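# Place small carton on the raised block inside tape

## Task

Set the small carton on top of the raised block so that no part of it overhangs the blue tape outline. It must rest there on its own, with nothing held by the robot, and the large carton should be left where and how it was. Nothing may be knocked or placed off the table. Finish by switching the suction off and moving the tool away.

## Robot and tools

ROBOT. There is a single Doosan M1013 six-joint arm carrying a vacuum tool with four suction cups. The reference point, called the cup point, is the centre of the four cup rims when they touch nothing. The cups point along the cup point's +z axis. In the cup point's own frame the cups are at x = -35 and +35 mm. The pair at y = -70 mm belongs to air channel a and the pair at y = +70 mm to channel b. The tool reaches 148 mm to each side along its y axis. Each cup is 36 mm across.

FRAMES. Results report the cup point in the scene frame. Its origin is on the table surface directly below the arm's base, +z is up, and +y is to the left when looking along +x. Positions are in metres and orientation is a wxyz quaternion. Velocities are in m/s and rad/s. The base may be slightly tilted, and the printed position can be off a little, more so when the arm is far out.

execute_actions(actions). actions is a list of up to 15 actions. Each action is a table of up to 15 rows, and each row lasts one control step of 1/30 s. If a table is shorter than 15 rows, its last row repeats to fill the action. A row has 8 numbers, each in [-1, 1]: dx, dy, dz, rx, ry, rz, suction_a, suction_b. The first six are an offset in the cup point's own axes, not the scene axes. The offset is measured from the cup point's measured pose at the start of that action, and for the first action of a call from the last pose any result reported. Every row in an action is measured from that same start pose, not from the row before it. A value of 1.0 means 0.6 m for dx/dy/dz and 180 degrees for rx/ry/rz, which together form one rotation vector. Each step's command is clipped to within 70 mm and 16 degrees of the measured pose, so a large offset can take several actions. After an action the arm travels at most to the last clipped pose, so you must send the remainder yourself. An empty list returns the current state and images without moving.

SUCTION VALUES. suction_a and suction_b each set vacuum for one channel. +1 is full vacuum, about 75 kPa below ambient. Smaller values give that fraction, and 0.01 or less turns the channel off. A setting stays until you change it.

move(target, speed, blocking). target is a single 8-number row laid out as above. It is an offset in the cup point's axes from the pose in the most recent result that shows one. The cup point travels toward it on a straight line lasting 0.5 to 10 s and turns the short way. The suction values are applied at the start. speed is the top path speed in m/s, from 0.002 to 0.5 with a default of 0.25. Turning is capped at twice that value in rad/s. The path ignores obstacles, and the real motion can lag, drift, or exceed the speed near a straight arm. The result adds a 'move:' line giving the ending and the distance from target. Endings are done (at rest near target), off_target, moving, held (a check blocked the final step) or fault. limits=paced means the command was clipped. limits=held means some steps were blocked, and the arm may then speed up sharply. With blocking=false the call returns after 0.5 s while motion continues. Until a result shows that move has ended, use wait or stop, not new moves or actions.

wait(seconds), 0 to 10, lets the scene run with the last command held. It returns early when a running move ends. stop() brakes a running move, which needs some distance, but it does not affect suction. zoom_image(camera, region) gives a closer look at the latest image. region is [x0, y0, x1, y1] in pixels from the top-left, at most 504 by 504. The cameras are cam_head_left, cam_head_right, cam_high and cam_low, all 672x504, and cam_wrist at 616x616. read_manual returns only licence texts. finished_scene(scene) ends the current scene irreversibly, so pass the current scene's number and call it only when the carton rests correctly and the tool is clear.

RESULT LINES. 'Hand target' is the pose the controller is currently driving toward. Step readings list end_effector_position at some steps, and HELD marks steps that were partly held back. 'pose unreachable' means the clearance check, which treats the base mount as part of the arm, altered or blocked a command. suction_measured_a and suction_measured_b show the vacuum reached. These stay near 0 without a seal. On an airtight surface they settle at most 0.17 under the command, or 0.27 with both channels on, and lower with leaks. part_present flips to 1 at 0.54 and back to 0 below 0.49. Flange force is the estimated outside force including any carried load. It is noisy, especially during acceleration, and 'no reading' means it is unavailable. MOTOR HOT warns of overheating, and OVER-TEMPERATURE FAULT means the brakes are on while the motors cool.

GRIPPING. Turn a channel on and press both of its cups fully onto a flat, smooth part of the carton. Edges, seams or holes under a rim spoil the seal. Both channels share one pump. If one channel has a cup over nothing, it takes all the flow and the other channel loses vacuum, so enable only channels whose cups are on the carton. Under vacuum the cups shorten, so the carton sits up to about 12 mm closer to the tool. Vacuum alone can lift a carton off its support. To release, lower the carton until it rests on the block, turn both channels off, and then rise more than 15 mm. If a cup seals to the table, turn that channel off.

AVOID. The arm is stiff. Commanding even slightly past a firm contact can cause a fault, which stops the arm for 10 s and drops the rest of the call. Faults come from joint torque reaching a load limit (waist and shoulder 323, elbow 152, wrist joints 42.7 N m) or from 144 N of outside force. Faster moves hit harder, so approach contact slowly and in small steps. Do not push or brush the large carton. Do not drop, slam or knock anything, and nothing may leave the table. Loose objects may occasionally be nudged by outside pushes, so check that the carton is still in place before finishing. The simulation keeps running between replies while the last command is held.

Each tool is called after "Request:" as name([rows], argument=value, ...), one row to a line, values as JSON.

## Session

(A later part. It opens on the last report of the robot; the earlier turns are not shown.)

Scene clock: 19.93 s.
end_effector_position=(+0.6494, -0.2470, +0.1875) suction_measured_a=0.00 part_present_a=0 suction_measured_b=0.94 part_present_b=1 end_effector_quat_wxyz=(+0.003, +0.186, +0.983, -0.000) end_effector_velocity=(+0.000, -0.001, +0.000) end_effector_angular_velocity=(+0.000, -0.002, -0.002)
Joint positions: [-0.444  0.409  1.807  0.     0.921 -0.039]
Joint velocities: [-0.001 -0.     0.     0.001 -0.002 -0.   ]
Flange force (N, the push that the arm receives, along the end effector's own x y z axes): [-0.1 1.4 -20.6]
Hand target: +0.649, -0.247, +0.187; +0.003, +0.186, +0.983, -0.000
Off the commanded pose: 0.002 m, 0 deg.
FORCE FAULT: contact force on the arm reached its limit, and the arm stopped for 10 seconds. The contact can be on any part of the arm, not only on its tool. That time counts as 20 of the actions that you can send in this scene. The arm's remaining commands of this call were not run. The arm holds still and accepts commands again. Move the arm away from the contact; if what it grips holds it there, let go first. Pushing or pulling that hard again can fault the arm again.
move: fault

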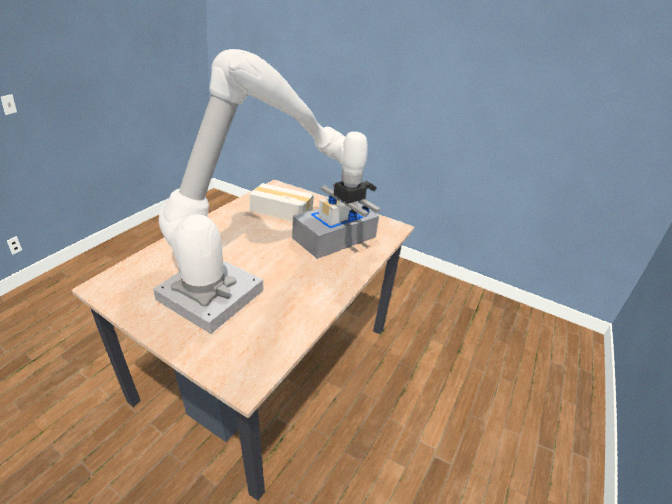

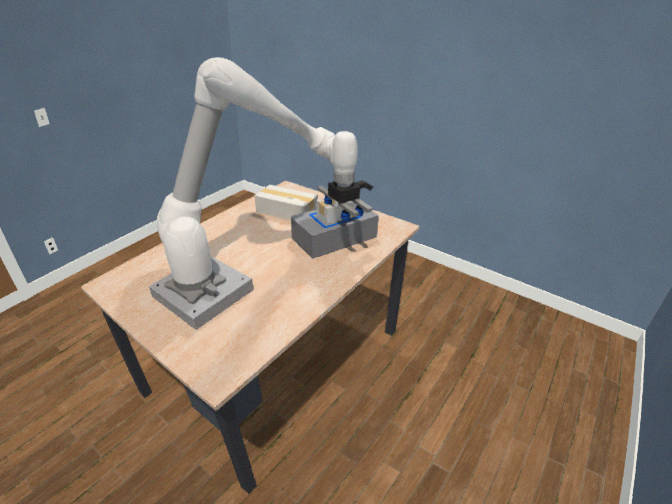

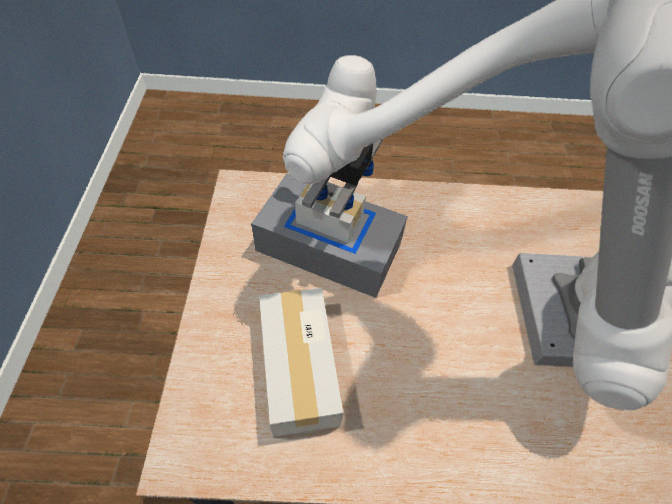

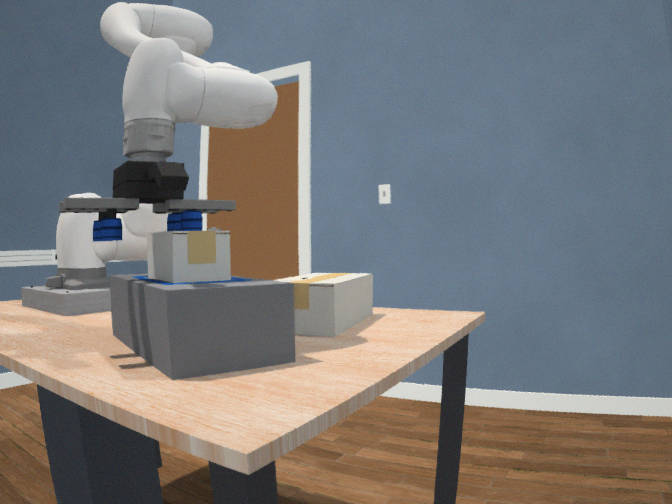

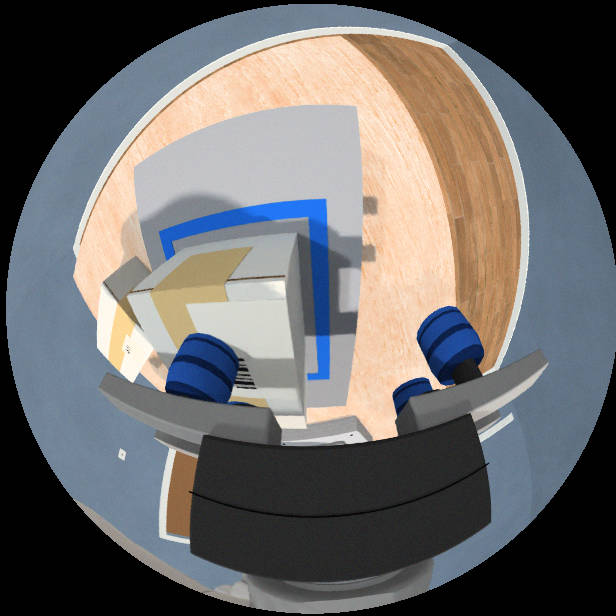

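Request:
execute_actions([
  [[0,0,0,0,0,0,0,0]],
])

Request:
move(target=[0,0,-0.2,0,0,0,0,0], speed=0.3)

Scene clock: 20.60 s.
end_effector_position=(+0.6495, -0.2470, +0.1876) suction_measured_a=0.00 part_present_a=0 suction_measured_b=0.00 part_present_b=0 end_effector_quat_wxyz=(+0.003, +0.186, +0.983, -0.000) end_effector_velocity=(-0.000, -0.001, -0.001) end_effector_angular_velocity=(-0.000, +0.002, -0.000)
Joint positions: [-0.444  0.409  1.807  0.     0.921 -0.039]
Joint velocities: [-0.001  0.002 -0.    -0.001 -0.001 -0.   ]
Flange force (N, the push that the arm receives, along the end effector's own x y z axes): [2.5 -0.2 -42.0]
Hand target: +0.649, -0.247, +0.188; +0.003, +0.186, +0.983, -0.000
Off the commanded pose: 0.000 m, 0 deg.
Step readings (end_effector_position):
0: (+0.6494, -0.2470, +0.1875)
1: (+0.6494, -0.2470, +0.1875)
2: (+0.6494, -0.2470, +0.1876)
4: (+0.6495, -0.2470, +0.1877)
8: (+0.6495, -0.2470, +0.1877)
15: end_effector_position above

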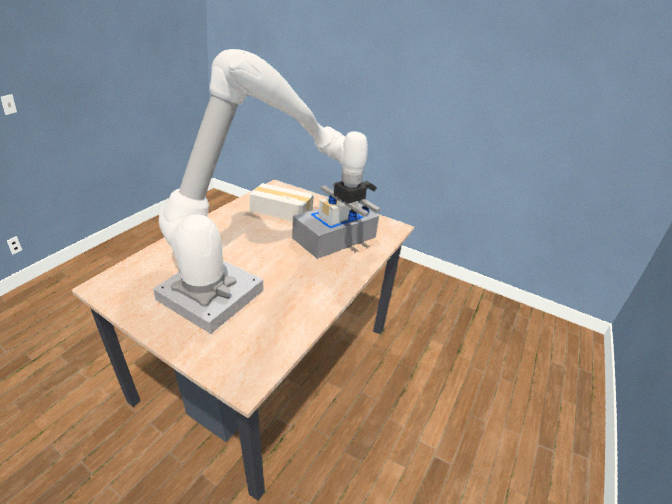

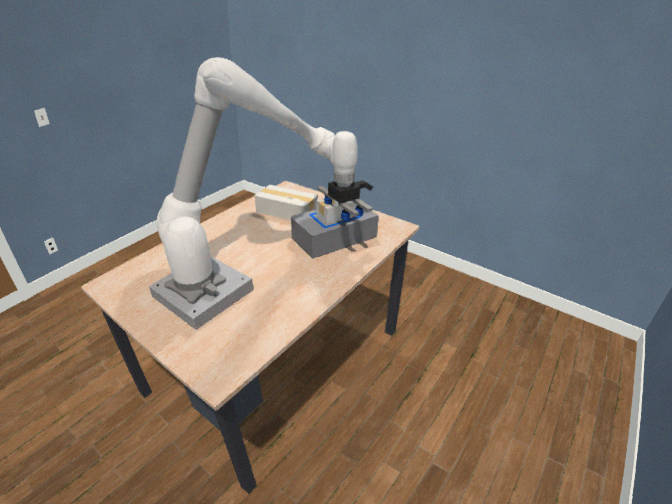

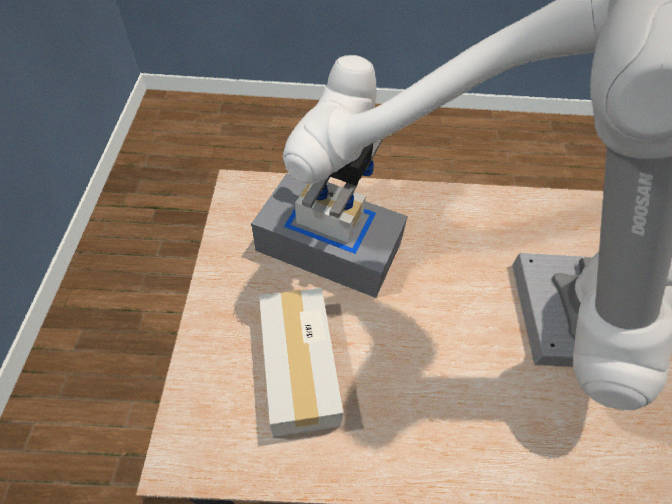

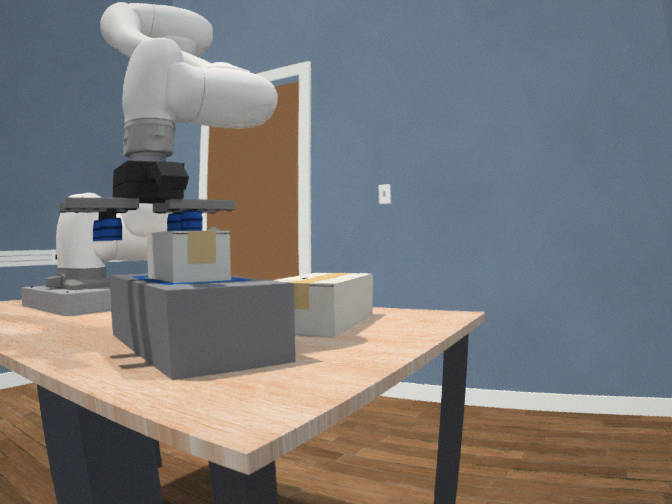

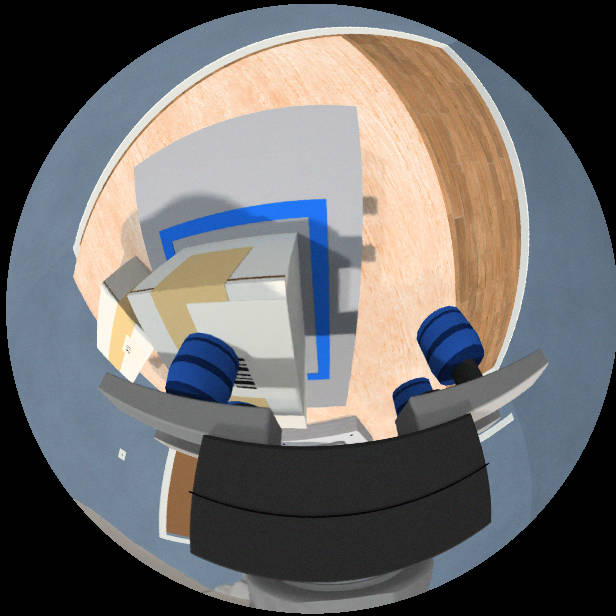

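Scene clock: 21.40 s.
end_effector_position=(+0.6489, -0.2468, +0.3075) suction_measured_a=0.00 part_present_a=0 suction_measured_b=0.00 part_present_b=0 end_effector_quat_wxyz=(+0.003, +0.186, +0.983, -0.000) end_effector_velocity=(-0.000, -0.001, +0.001) end_effector_angular_velocity=(+0.001, -0.000, -0.002)
Joint positions: [-0.444  0.307  1.705  0.     1.125 -0.039]
Joint velocities: [-0.001 -0.001 -0.001  0.001  0.002  0.001]
Flange force (N, the push that the arm receives, along the end effector's own x y z axes): [-7.8 0.9 1.9]
Hand target: +0.649, -0.247, +0.308; +0.003, +0.186, +0.983, -0.000
Off the commanded pose: 0.000 m, 0 deg.
move: done

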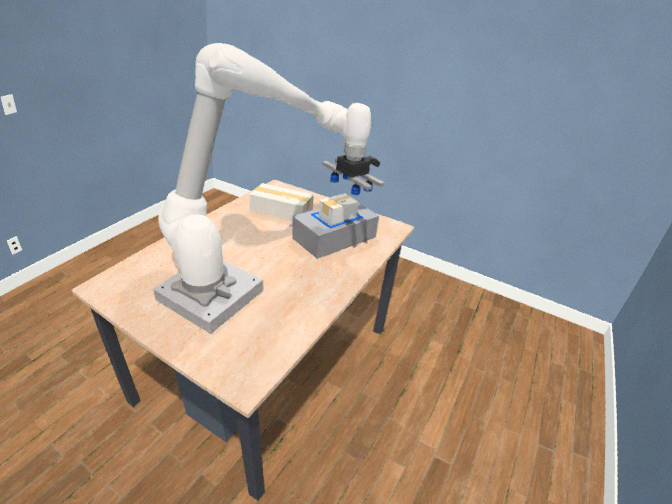

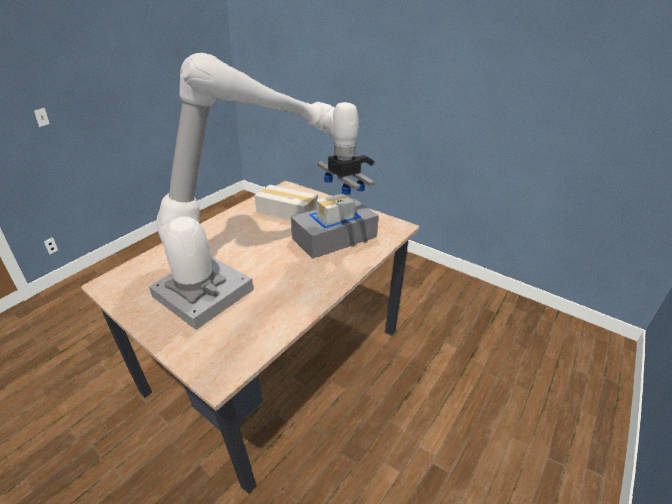

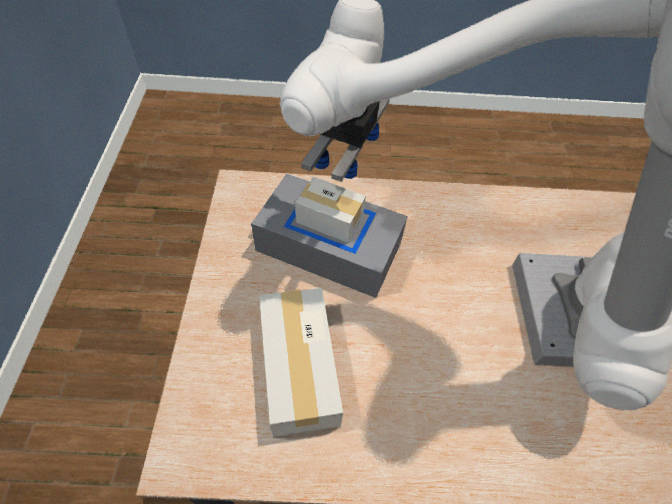

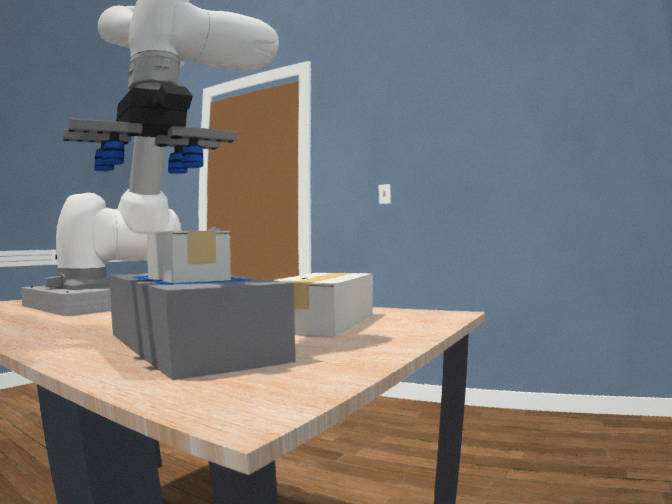

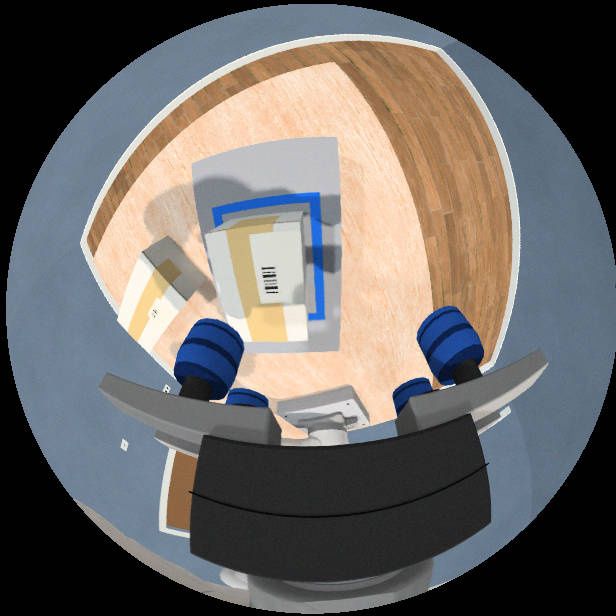

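Request:
finished_scene(scene=2)

The scene is finished: the task was done.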